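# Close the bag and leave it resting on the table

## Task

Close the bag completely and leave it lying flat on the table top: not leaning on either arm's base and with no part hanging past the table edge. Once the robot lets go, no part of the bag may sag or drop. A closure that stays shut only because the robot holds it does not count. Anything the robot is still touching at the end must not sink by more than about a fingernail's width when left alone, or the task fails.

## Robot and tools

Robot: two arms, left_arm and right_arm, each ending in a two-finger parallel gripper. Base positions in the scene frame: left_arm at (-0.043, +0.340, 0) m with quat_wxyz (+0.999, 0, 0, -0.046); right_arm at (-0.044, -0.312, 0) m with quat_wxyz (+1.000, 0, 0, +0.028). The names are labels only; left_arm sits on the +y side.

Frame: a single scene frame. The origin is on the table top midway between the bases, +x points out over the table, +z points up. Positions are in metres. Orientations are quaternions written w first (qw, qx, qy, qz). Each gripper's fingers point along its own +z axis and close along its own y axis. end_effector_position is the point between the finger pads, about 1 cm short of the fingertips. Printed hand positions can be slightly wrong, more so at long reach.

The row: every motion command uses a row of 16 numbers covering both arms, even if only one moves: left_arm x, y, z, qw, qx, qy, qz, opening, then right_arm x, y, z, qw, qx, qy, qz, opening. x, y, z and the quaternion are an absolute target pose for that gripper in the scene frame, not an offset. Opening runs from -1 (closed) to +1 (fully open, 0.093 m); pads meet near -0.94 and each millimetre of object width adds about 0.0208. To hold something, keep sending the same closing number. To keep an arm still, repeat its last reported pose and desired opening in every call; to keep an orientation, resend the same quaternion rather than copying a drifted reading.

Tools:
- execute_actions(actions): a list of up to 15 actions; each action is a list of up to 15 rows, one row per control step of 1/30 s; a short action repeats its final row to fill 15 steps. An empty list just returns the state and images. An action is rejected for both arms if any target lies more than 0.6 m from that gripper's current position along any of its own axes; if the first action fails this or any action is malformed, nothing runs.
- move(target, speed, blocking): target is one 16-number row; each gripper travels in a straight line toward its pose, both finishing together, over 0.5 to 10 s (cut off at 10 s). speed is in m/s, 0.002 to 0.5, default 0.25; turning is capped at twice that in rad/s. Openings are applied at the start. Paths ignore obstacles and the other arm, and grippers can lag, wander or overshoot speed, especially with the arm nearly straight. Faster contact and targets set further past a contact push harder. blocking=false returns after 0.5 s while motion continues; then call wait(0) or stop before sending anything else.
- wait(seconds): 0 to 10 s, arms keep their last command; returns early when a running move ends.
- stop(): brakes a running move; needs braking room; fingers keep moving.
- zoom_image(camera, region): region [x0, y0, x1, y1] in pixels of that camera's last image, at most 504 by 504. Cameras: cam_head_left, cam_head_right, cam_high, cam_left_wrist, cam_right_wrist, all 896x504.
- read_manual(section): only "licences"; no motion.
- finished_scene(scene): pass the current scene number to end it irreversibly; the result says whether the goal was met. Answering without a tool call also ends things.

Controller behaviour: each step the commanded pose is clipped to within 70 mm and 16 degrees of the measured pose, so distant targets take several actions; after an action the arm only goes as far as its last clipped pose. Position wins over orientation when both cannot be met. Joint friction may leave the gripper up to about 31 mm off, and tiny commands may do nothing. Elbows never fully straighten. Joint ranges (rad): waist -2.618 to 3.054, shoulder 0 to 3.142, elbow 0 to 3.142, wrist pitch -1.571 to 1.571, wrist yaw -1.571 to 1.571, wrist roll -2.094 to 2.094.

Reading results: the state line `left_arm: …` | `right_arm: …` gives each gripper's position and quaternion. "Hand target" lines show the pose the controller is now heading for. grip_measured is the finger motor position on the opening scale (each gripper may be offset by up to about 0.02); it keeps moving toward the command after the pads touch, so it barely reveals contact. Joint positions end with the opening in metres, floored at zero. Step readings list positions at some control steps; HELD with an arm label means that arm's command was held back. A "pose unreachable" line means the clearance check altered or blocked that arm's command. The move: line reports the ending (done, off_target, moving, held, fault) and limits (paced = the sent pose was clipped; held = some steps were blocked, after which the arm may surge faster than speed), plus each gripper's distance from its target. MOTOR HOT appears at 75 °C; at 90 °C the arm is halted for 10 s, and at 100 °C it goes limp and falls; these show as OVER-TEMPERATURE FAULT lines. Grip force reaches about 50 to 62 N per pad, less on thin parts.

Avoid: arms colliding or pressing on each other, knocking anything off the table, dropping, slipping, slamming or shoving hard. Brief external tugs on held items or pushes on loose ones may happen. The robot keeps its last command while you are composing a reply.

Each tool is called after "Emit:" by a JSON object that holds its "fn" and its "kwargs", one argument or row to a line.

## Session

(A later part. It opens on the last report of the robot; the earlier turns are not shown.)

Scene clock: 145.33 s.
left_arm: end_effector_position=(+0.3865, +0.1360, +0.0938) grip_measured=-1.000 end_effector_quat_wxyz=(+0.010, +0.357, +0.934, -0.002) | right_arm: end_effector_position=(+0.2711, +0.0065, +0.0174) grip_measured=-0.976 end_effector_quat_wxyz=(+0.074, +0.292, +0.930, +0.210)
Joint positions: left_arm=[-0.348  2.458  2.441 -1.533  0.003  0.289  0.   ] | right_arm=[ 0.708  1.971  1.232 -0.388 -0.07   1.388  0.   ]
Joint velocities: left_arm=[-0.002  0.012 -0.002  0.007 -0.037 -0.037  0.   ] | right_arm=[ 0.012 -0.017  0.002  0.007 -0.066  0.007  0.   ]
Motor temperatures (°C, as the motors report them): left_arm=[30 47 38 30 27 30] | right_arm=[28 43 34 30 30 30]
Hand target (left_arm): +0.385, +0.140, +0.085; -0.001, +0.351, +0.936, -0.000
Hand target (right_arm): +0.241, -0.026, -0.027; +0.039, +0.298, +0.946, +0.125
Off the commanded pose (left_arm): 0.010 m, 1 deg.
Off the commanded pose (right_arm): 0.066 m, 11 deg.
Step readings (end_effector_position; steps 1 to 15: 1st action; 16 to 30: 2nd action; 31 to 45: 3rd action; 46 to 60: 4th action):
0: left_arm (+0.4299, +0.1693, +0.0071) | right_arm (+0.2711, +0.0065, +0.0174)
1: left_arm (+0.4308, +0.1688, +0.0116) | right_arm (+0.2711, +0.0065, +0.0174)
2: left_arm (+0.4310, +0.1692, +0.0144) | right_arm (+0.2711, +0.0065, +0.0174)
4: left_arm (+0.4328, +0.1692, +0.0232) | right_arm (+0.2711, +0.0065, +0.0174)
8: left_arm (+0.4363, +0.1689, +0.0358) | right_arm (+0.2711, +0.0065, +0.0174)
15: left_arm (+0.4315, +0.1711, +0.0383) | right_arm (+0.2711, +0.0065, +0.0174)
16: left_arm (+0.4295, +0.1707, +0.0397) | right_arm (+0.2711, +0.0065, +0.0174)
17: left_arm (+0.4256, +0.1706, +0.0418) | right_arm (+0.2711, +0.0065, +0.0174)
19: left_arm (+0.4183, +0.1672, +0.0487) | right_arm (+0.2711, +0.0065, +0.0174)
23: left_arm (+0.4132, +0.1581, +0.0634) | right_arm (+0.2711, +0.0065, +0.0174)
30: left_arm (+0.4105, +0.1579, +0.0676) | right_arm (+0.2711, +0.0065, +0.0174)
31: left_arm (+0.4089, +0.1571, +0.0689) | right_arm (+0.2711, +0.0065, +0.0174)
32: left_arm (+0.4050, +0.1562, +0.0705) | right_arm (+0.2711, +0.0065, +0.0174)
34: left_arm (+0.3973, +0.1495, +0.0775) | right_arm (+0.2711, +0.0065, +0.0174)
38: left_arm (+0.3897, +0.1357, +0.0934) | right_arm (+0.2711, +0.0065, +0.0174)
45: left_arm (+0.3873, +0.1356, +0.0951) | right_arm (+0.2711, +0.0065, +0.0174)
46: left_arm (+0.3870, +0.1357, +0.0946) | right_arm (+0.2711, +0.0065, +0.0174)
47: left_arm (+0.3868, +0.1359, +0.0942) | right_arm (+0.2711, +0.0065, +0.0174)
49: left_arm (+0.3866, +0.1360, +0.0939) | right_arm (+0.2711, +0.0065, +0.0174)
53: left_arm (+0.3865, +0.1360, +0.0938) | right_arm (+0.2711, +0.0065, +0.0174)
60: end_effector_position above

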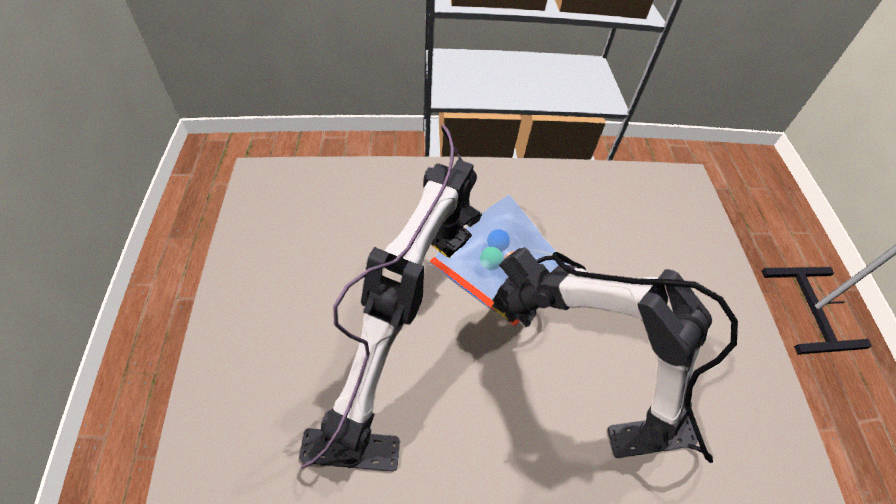

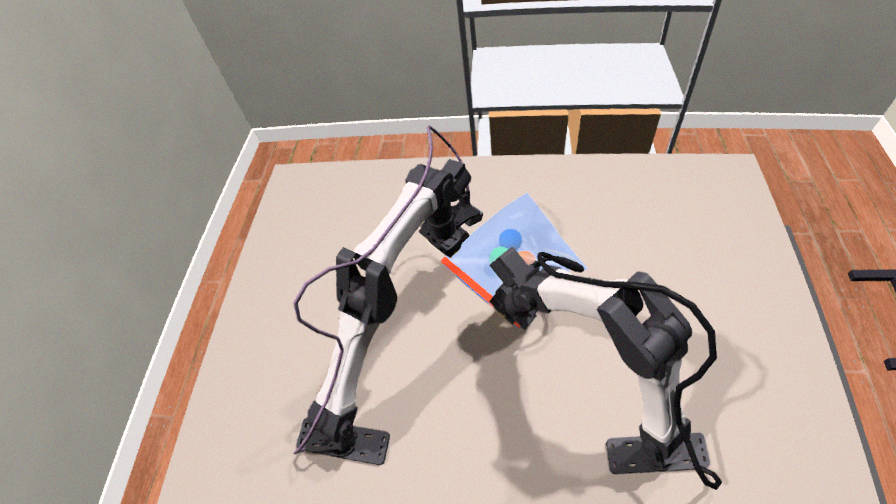

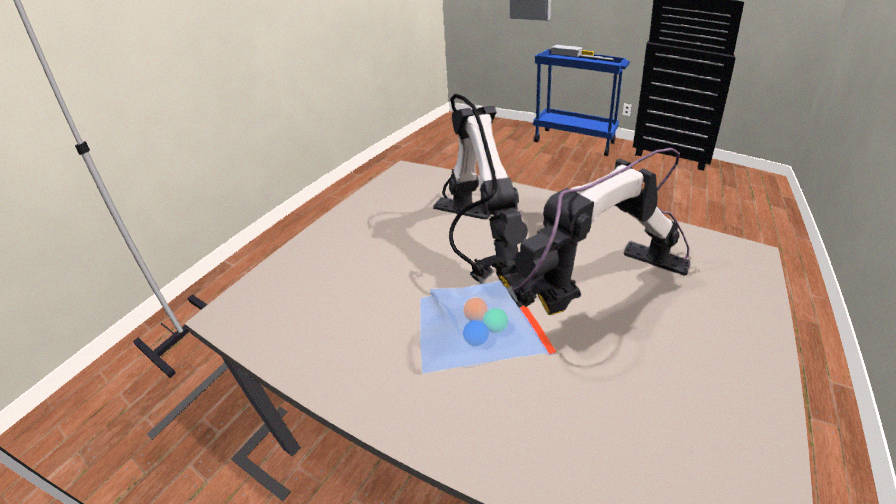

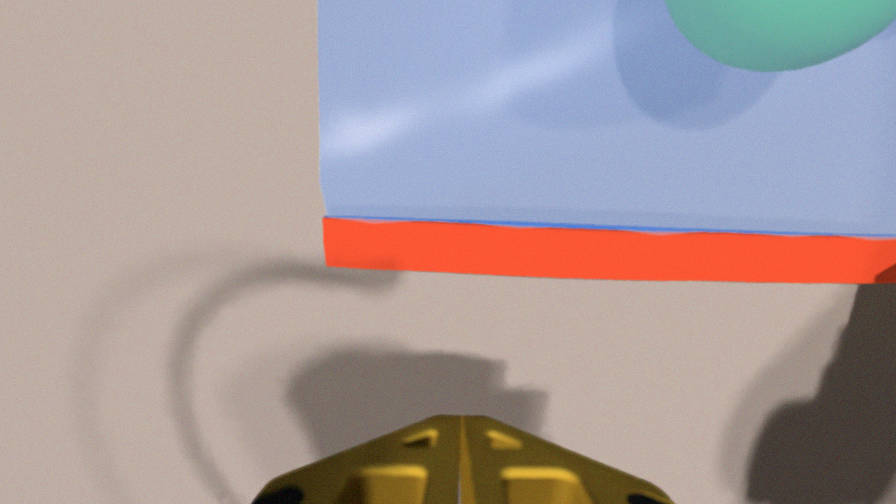

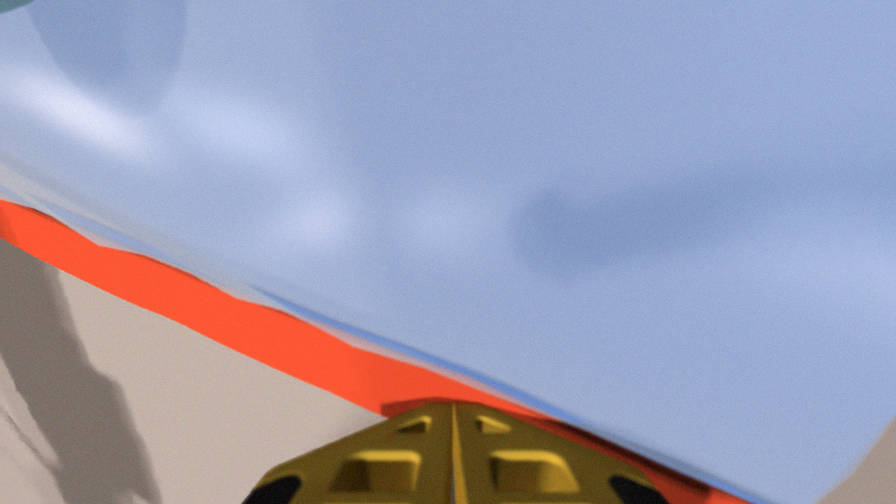

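Emit:
{"fn": "execute_actions", "kwargs": {
  "actions": [
    [[0.395,0.139,0.075,0.0,0.3509,0.9364,0.0,-1,0.265,0.001,0.01,0.0652,0.2936,0.9311,0.2065,-1],[0.395,0.139,0.075,0.0,0.3509,0.9364,0.0,-1,0.267,0.003,0.02,0.0652,0.2936,0.9311,0.2065,-1],[0.398,0.141,0.07,0.0,0.3509,0.9364,0.0,-1,0.269,0.005,0.03,0.0652,0.2936,0.9311,0.2065,-1],[0.400,0.143,0.068,0.0,0.3509,0.9364,0.0,-1,0.271,0.007,0.04,0.0652,0.2936,0.9311,0.2065,-1],[0.402,0.144,0.065,0.0,0.3509,0.9364,0.0,-1,0.272,0.008,0.05,0.0652,0.2936,0.9311,0.2065,-1]]
  ]
}}

Emit:
{"fn": "move", "kwargs": {
  "target": [0.4163,0.1538,0.03,0.0,0.3509,0.9364,0.0,-1,0.3404,0.0755,0.04,0.0652,0.2936,0.9311,0.2065,-1],
  "speed": 0.12
}}

Scene clock: 152.43 s.
left_arm: end_effector_position=(+0.3927, +0.1459, +0.0637) grip_measured=-1.000 end_effector_quat_wxyz=(-0.015, +0.349, +0.937, -0.001) | right_arm: end_effector_position=(+0.2708, +0.0070, +0.0401) grip_measured=-0.976 end_effector_quat_wxyz=(+0.068, +0.292, +0.932, +0.202)
Joint positions: left_arm=[-0.324  2.524  2.441 -1.518  0.003  0.295  0.   ] | right_arm=[ 0.708  1.946  1.305 -0.506 -0.074  1.388  0.   ]
Joint velocities: left_arm=[-0.012  0.007  0.012 -0.022 -0.022  0.051  0.   ] | right_arm=[ 0.012  0.017  0.002 -0.183  0.051  0.007  0.   ]
Motor temperatures (°C, as the motors report them): left_arm=[30 49 38 30 27 30] | right_arm=[28 43 33 30 30 30]
Hand target (left_arm): +0.401, +0.144, +0.065; +0.000, +0.351, +0.936, -0.000
Hand target (right_arm): +0.272, +0.008, +0.050; +0.065, +0.294, +0.931, +0.207
Off the commanded pose (left_arm): 0.010 m, 2 deg.
Off the commanded pose (right_arm): 0.010 m, 1 deg.
Step readings (end_effector_position):
0: left_arm (+0.3865, +0.1360, +0.0938) | right_arm (+0.2711, +0.0065, +0.0174)
1: left_arm (+0.3865, +0.1360, +0.0928) | right_arm (+0.2719, +0.0076, +0.0180)
2: left_arm (+0.3866, +0.1361, +0.0914) | right_arm (+0.2720, +0.0079, +0.0182)
4: left_arm (+0.3878, +0.1374, +0.0858) | right_arm (+0.2706, +0.0068, +0.0200)
8: left_arm (+0.3919, +0.1429, +0.0708) | right_arm (+0.2716, +0.0078, +0.0335)
15: end_effector_position above

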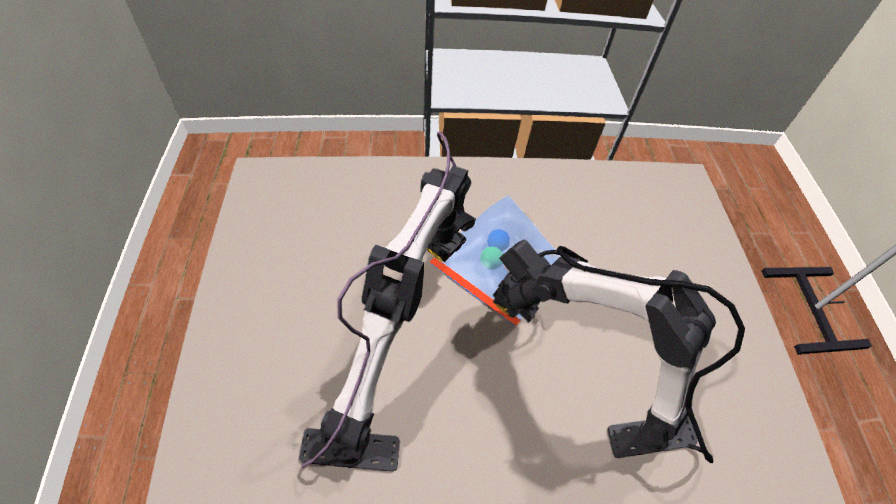

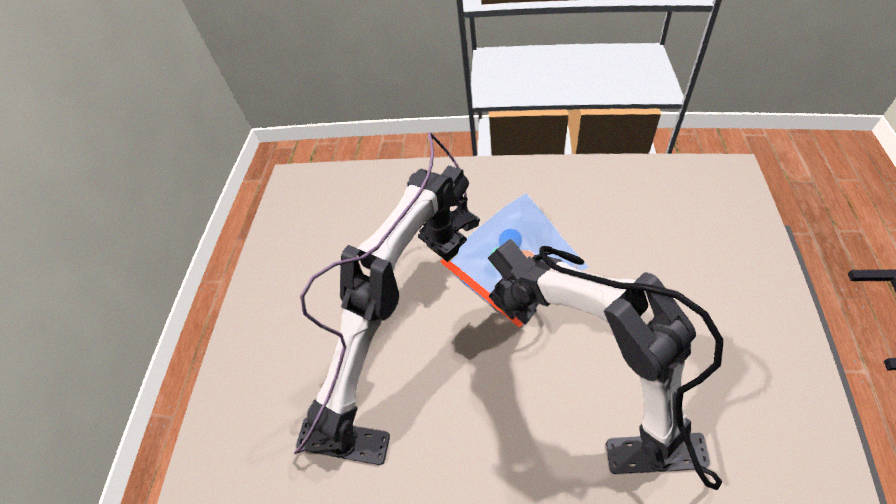

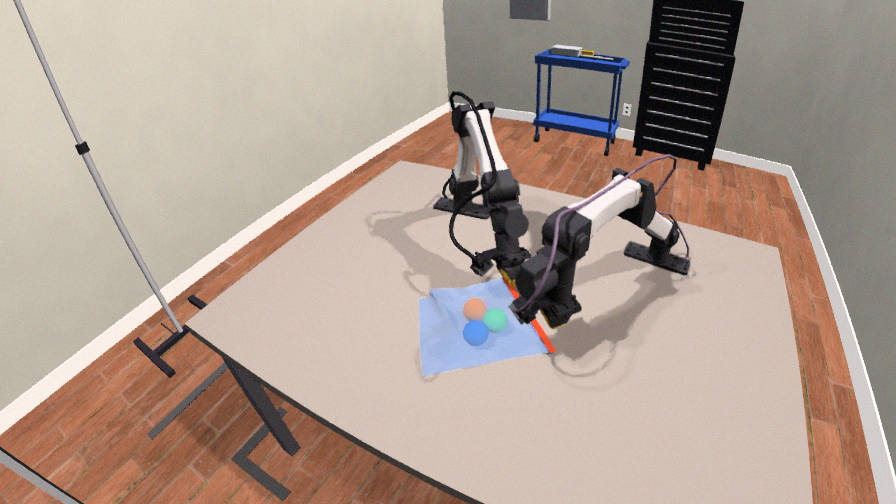

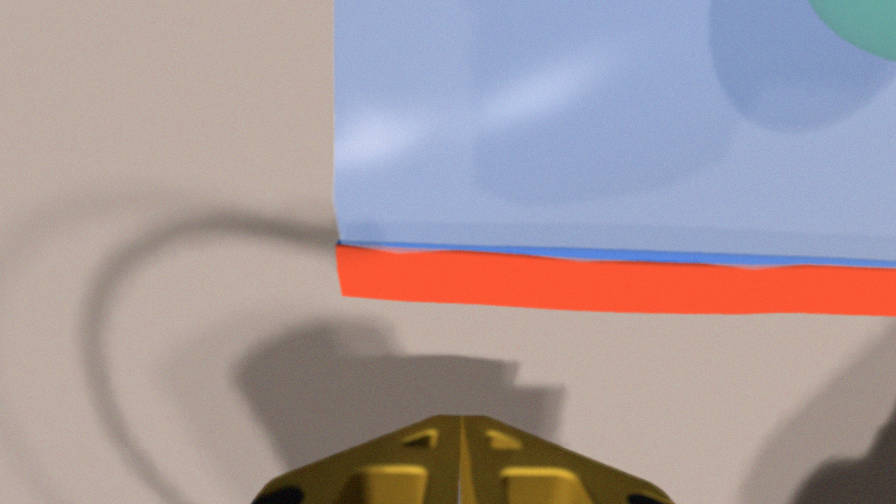

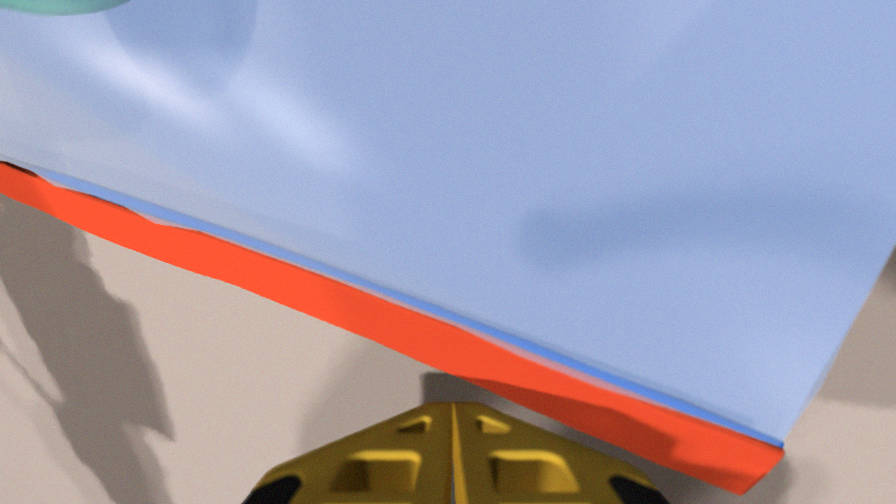

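Scene clock: 153.83 s.
left_arm: end_effector_position=(+0.4177, +0.1488, +0.0464) grip_measured=-1.000 end_effector_quat_wxyz=(+0.016, +0.351, +0.936, -0.002) | right_arm: end_effector_position=(+0.3397, +0.0732, +0.0446) grip_measured=-0.976 end_effector_quat_wxyz=(+0.072, +0.292, +0.930, +0.209)
Joint positions: left_arm=[-0.299  2.561  2.441 -1.418  0.003  0.325  0.   ] | right_arm=[ 0.708  2.288  1.852 -0.695 -0.074  1.39   0.   ]
Joint velocities: left_arm=[-0.007 -0.002  0.017 -0.051 -0.051  0.051  0.   ] | right_arm=[-0.012  0.012  0.002 -0.11   0.022  0.066  0.   ]
Motor temperatures (°C, as the motors report them): left_arm=[30 50 38 30 27 30] | right_arm=[28 43 34 30 30 30]
Hand target (left_arm): +0.415, +0.154, +0.030; -0.001, +0.351, +0.936, -0.000
Hand target (right_arm): +0.340, +0.077, +0.041; +0.065, +0.294, +0.931, +0.207
Off the commanded pose (left_arm): 0.017 m, 2 deg.
Off the commanded pose (right_arm): 0.005 m, 1 deg.
move: off_target (left_arm)

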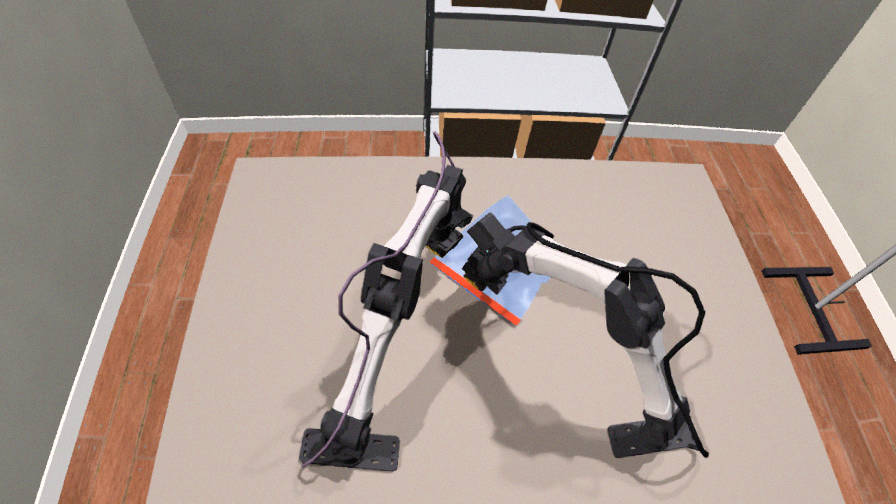

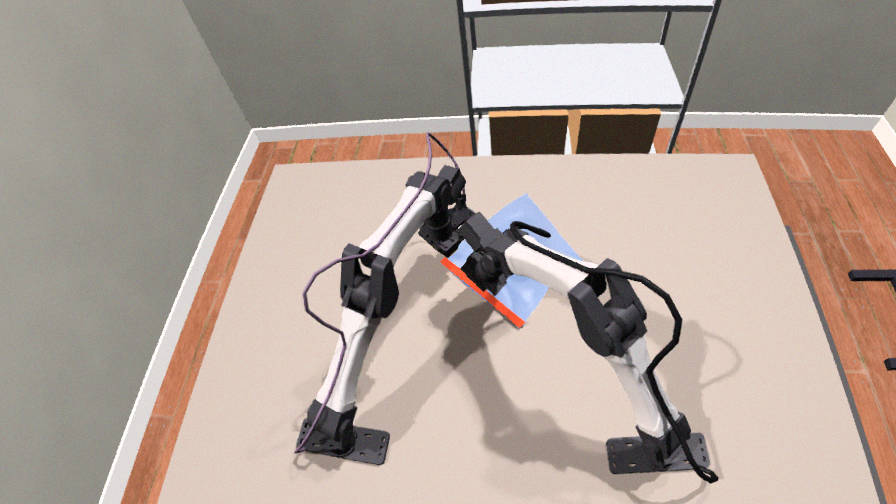

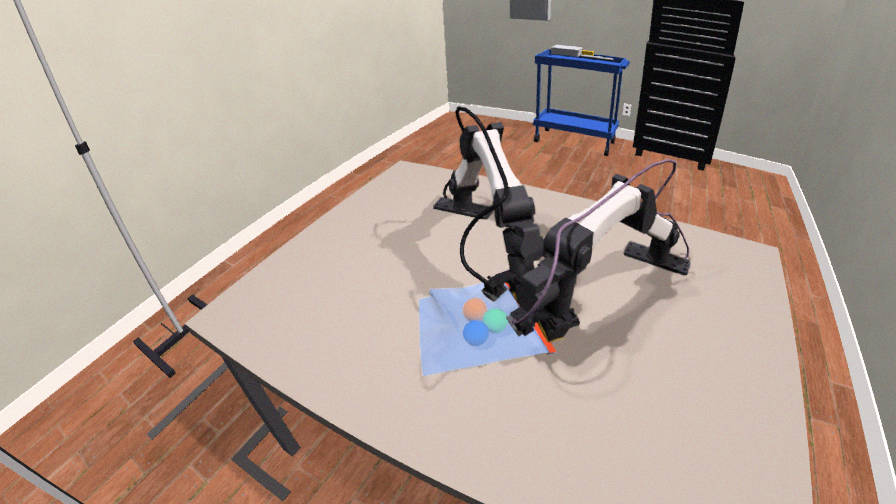

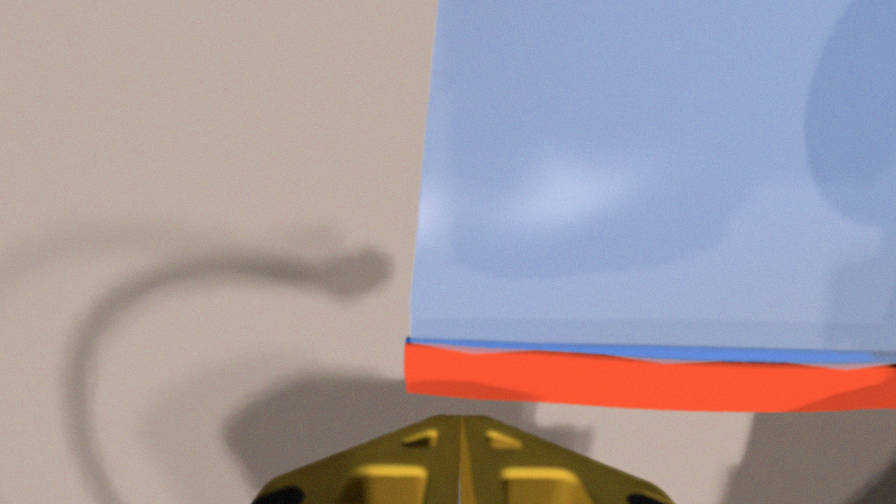

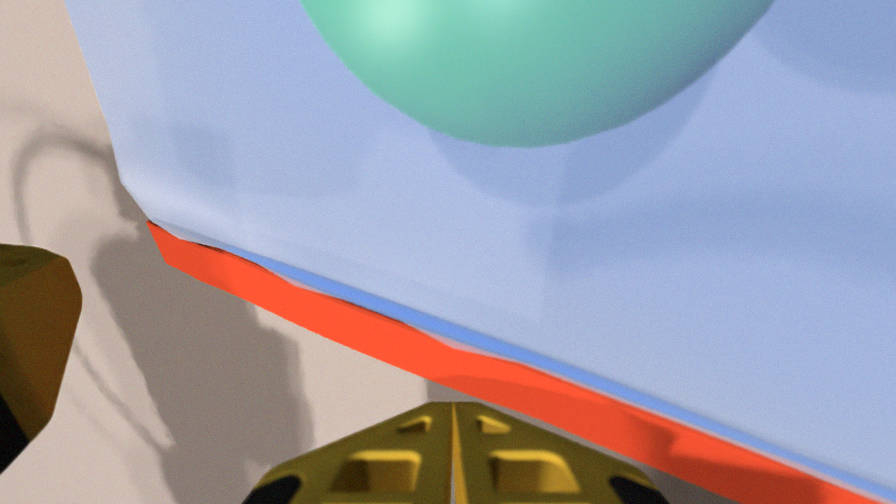

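Emit:
{"fn": "zoom_image", "kwargs": {
  "camera": "cam_head_left",
  "region": [420, 245, 540, 335]
}}

Emit:
{"fn": "zoom_image", "kwargs": {
  "camera": "cam_left_wrist",
  "region": [396, 310, 896, 430]
}}

Region (420, 245, 540, 335) of cam_head_left's 896x504 image, scaled by 4.200, with more detail than that image has; it fills the top 378 rows of this view, and the rest is white.

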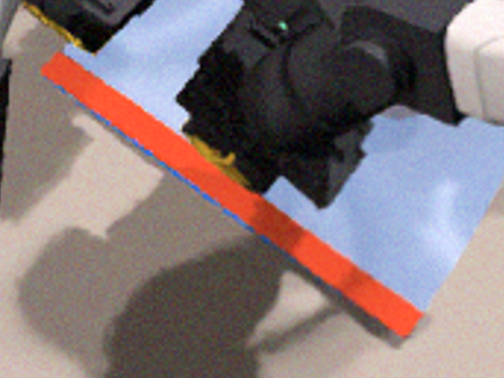

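Region (396, 310, 896, 430) of cam_left_wrist's 896x504 image, scaled by 1.008, with more detail than that image has; it fills the top 121 rows of this view, and the rest is white.

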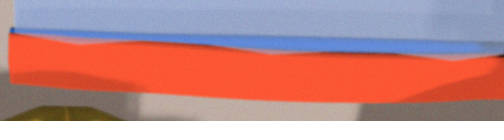

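Emit:
{"fn": "move", "kwargs": {
  "target": [0.3713,0.1096,0.03,0.015,0.3509,0.9363,-0.005,-1,0.25,-0.02,0.07,0.0652,0.2936,0.9311,0.2065,-1],
  "speed": 0.15
}}

Scene clock: 162.80 s.
left_arm: end_effector_position=(+0.3757, +0.1094, +0.0344) grip_measured=-1.000 end_effector_quat_wxyz=(+0.020, +0.353, +0.935, -0.004) | right_arm: end_effector_position=(+0.2535, -0.0162, +0.0709) grip_measured=-0.976 end_effector_quat_wxyz=(+0.068, +0.294, +0.931, +0.205)
Joint positions: left_arm=[-0.408  2.409  2.115 -1.236  0.003  0.221  0.   ] | right_arm=[ 0.694  1.8    1.238 -0.581 -0.082  1.379  0.   ]
Joint velocities: left_arm=[-0.002  0.012 -0.022  0.081 -0.007 -0.11   0.   ] | right_arm=[-0.012  0.002 -0.002 -0.022 -0.081  0.007  0.   ]
Motor temperatures (°C, as the motors report them): left_arm=[30 52 37 30 27 30] | right_arm=[28 47 35 31 30 30]
Hand target (left_arm): +0.371, +0.110, +0.030; +0.015, +0.351, +0.936, -0.004
Hand target (right_arm): +0.251, -0.021, +0.069; +0.065, +0.294, +0.931, +0.206
Off the commanded pose (left_arm): 0.006 m, 1 deg.
Off the commanded pose (right_arm): 0.005 m, 0 deg.
move: done

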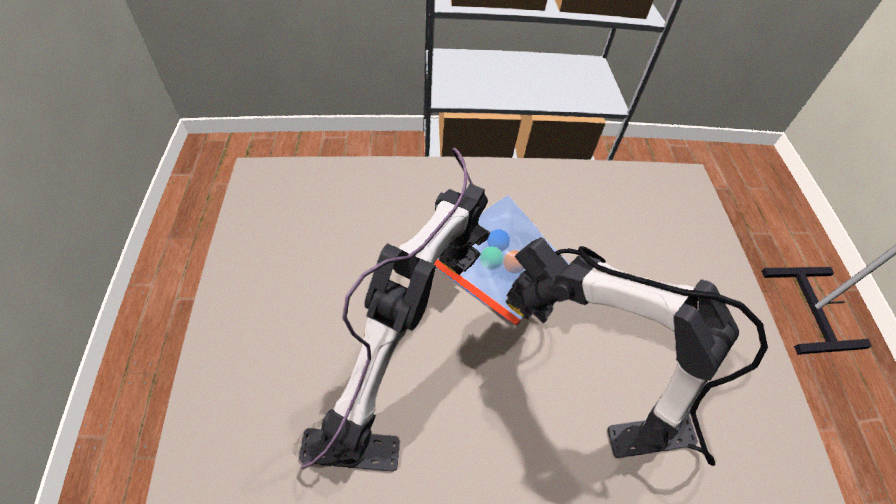

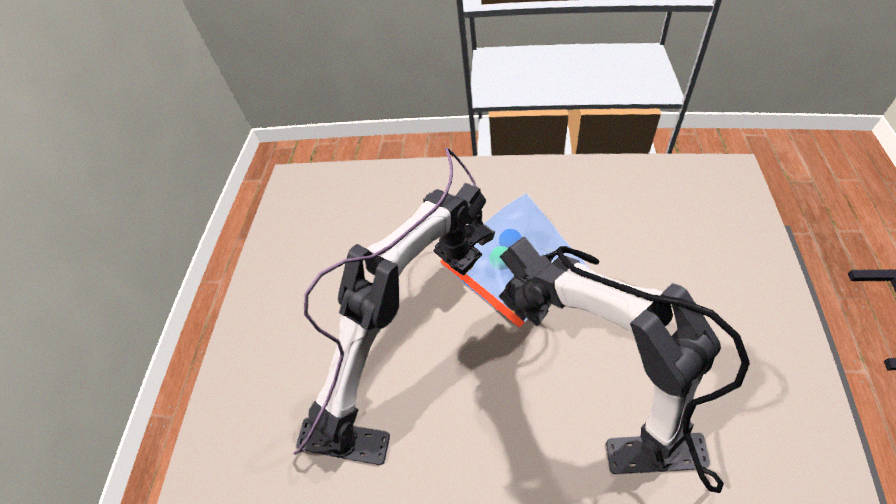

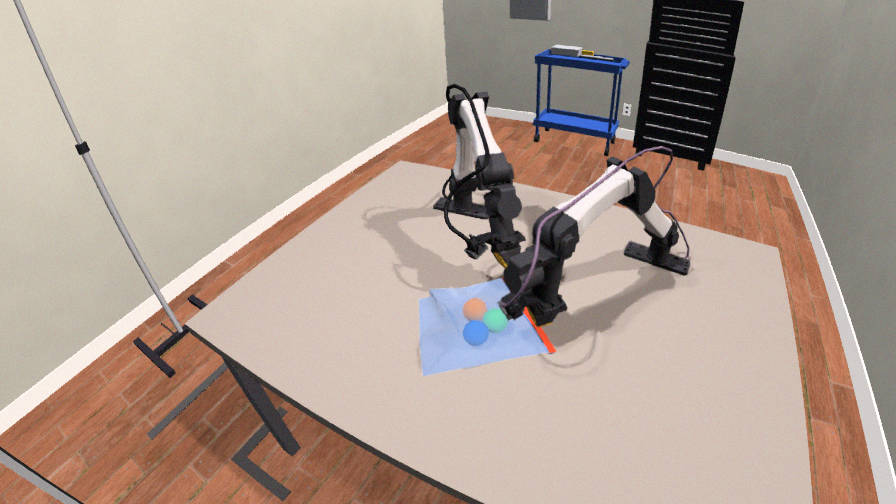

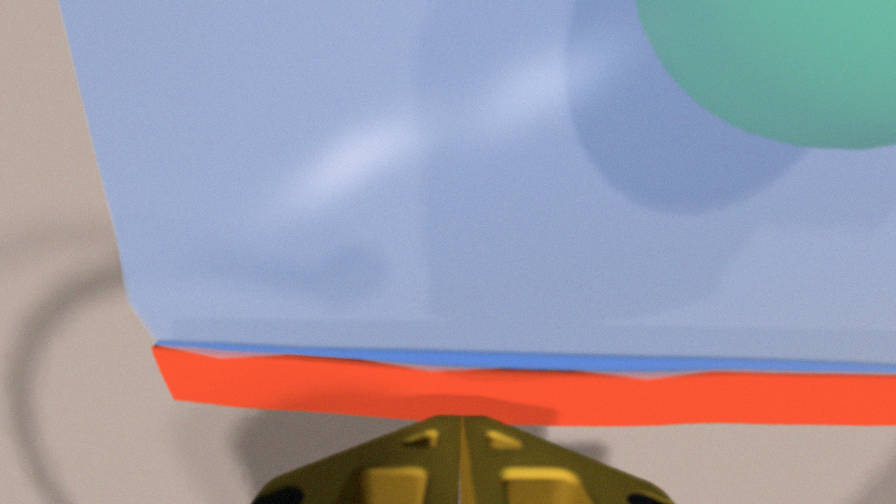

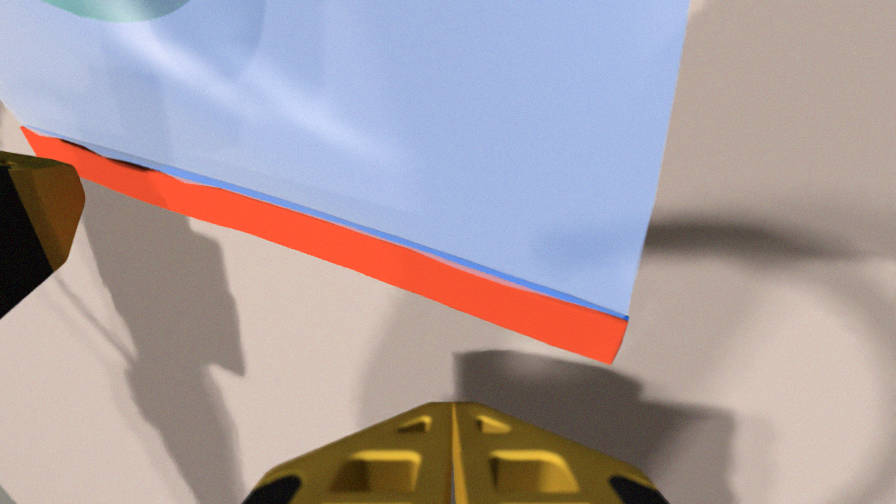

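Emit:
{"fn": "execute_actions", "kwargs": {
  "actions": [
    [[0.368,0.1115,0.010,0.01,0.3509,0.9361,-0.004,-1,0.25,-0.02,0.07,0.0652,0.2936,0.9311,0.2065,-1]],
    [[0.362,0.1148,-0.010,-0.005,0.3509,0.9361,0.002,-1,0.25,-0.02,0.07,0.0652,0.2936,0.9311,0.2065,-1]],
    [[0.3545,0.119,-0.032,-0.0245,0.3509,0.9361,0.0092,-1,0.25,-0.02,0.07,0.0652,0.2936,0.9311,0.2065,-1]],
    [[0.349,0.122,-0.05,-0.035,0.3507,0.9357,0.013,-1,0.25,-0.02,0.07,0.0652,0.2936,0.9311,0.2065,-1]],
    [[0.349,0.122,-0.05,-0.035,0.3507,0.9357,0.013,-1,0.25,-0.02,0.07,0.0652,0.2936,0.9311,0.2065,-1]]
  ]
}}

Scene clock: 167.20 s.
left_arm: end_effector_position=(+0.3710, +0.1122, +0.0091) grip_measured=-1.000 end_effector_quat_wxyz=(+0.028, +0.350, +0.936, -0.005) | right_arm: end_effector_position=(+0.2536, -0.0161, +0.0709) grip_measured=-0.976 end_effector_quat_wxyz=(+0.068, +0.293, +0.931, +0.205)
Joint positions: left_arm=[-0.408  2.377  1.957 -1.093  0.002  0.215  0.   ] | right_arm=[ 0.694  1.8    1.238 -0.58  -0.082  1.379  0.   ]
Joint velocities: left_arm=[ 0.012 -0.002 -0.012  0.007  0.037 -0.037  0.   ] | right_arm=[ 0.007  0.012  0.002  0.007  0.022 -0.007  0.   ]
Motor temperatures (°C, as the motors report them): left_arm=[30 52 37 30 27 30] | right_arm=[28 48 35 31 30 30]
Hand target (left_arm): +0.345, +0.125, -0.044; -0.036, +0.352, +0.935, +0.013
Hand target (right_arm): +0.250, -0.020, +0.070; +0.065, +0.294, +0.931, +0.206
Off the commanded pose (left_arm): 0.064 m, 8 deg.
Off the commanded pose (right_arm): 0.005 m, 0 deg.
Step readings (end_effector_position; steps 1 to 15: 1st action; 16 to 30: 2nd action; 31 to 45: 3rd action; 46 to 60: 4th action; 61 to 75: 5th action):
0: left_arm (+0.3761, +0.1092, +0.0344) | right_arm (+0.2536, -0.0161, +0.0709)
1: left_arm (+0.3760, +0.1092, +0.0326) | right_arm (+0.2536, -0.0161, +0.0709)
2: left_arm (+0.3751, +0.1098, +0.0303) | right_arm (+0.2536, -0.0161, +0.0709)
4: left_arm (+0.3716, +0.1117, +0.0240) | right_arm (+0.2536, -0.0161, +0.0709)
8: left_arm (+0.3690, +0.1131, +0.0193) | right_arm (+0.2536, -0.0161, +0.0709)
15: left_arm (+0.3722, +0.1113, +0.0195) | right_arm (+0.2536, -0.0161, +0.0709)
16: left_arm (+0.3721, +0.1114, +0.0176) | right_arm (+0.2536, -0.0161, +0.0709)
17: left_arm (+0.3719, +0.1115, +0.0157) | right_arm (+0.2536, -0.0161, +0.0709)
19: left_arm (+0.3697, +0.1127, +0.0113) | right_arm (+0.2536, -0.0161, +0.0709)
23: left_arm (+0.3714, +0.1118, +0.0123) | right_arm (+0.2536, -0.0161, +0.0709)
30: left_arm (+0.3716, +0.1117, +0.0123) | right_arm (+0.2536, -0.0161, +0.0709)
31: left_arm (+0.3710, +0.1121, +0.0102) | right_arm (+0.2536, -0.0161, +0.0709)
32: left_arm (+0.3707, +0.1123, +0.0101) | right_arm (+0.2536, -0.0161, +0.0709)
34: left_arm (+0.3710, +0.1122, +0.0098) | right_arm (+0.2536, -0.0161, +0.0709)
38: left_arm (+0.3713, +0.1120, +0.0102) | right_arm (+0.2536, -0.0161, +0.0709)
45: left_arm (+0.3713, +0.1120, +0.0102) | right_arm (+0.2536, -0.0161, +0.0709)
46: left_arm (+0.3709, +0.1123, +0.0089) | right_arm (+0.2536, -0.0161, +0.0709)
47: left_arm (+0.3704, +0.1125, +0.0093) | right_arm (+0.2536, -0.0161, +0.0709)
49: left_arm (+0.3709, +0.1123, +0.0092) | right_arm (+0.2536, -0.0161, +0.0709)
53: left_arm (+0.3709, +0.1123, +0.0090) | right_arm (+0.2536, -0.0161, +0.0709)
60: left_arm (+0.3710, +0.1122, +0.0091) | right_arm (+0.2536, -0.0161, +0.0709)
61: left_arm (+0.3710, +0.1122, +0.0091) | right_arm (+0.2536, -0.0161, +0.0709)
62: left_arm (+0.3710, +0.1122, +0.0091) | right_arm (+0.2536, -0.0161, +0.0709)
64: left_arm (+0.3710, +0.1122, +0.0091) | right_arm (+0.2536, -0.0161, +0.0709)
68: left_arm (+0.3710, +0.1122, +0.0091) | right_arm (+0.2536, -0.0161, +0.0709)
75: end_effector_position above

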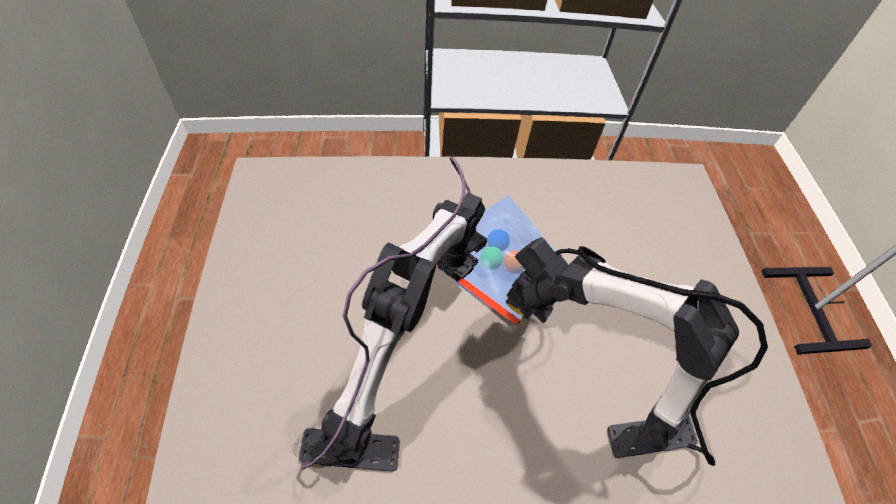

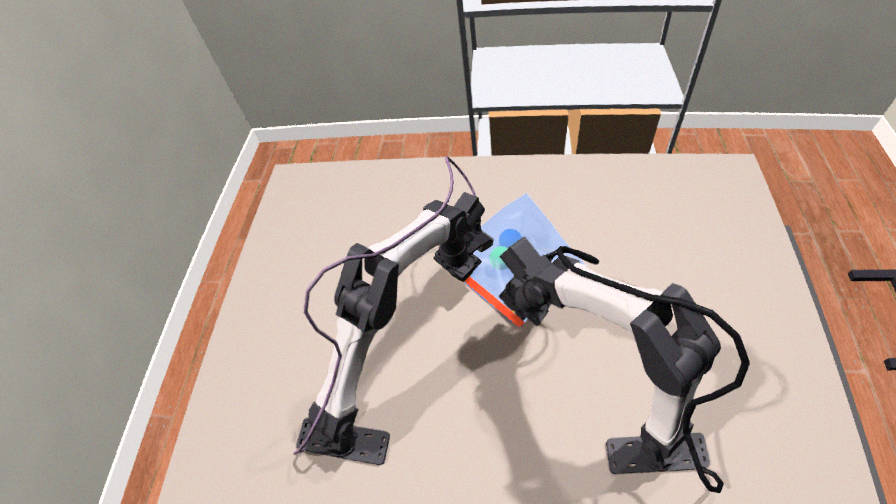

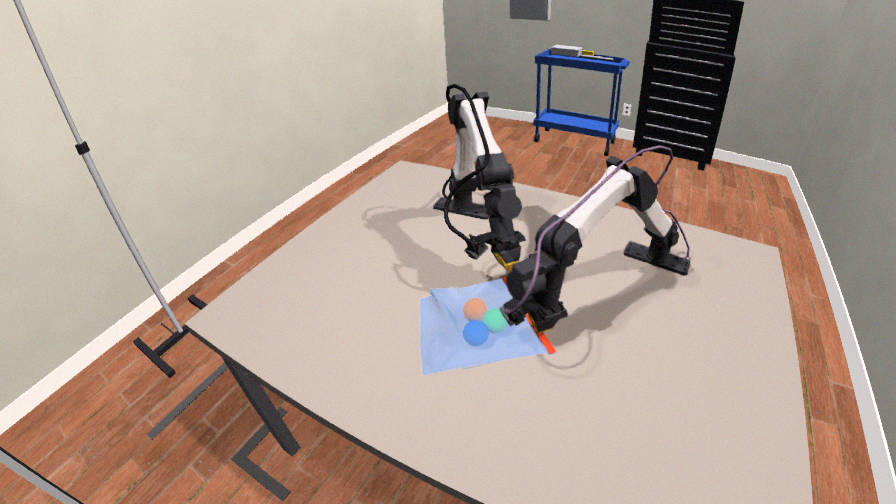

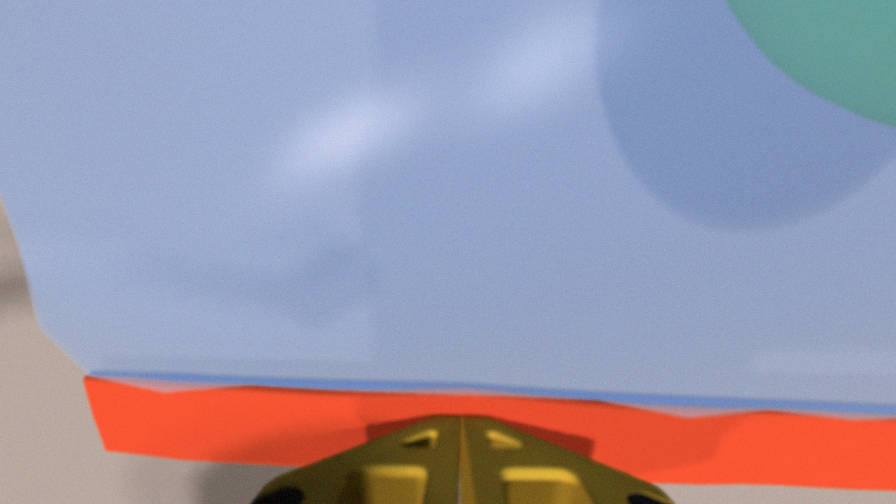

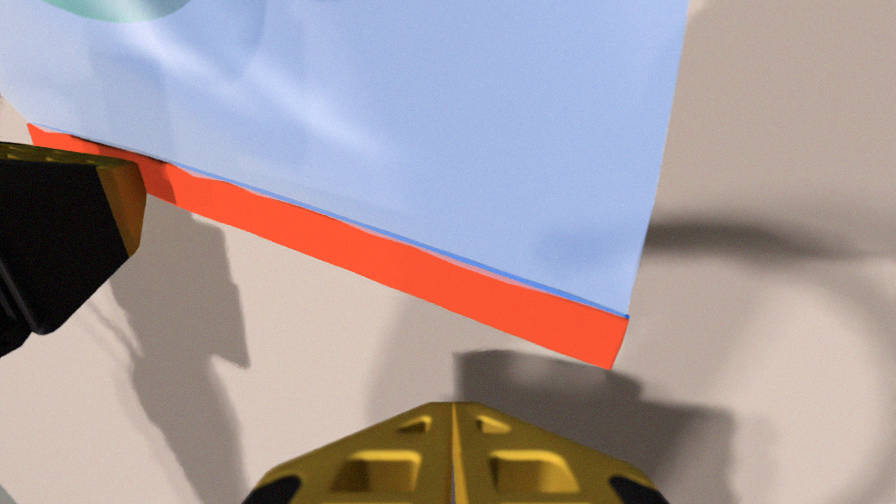

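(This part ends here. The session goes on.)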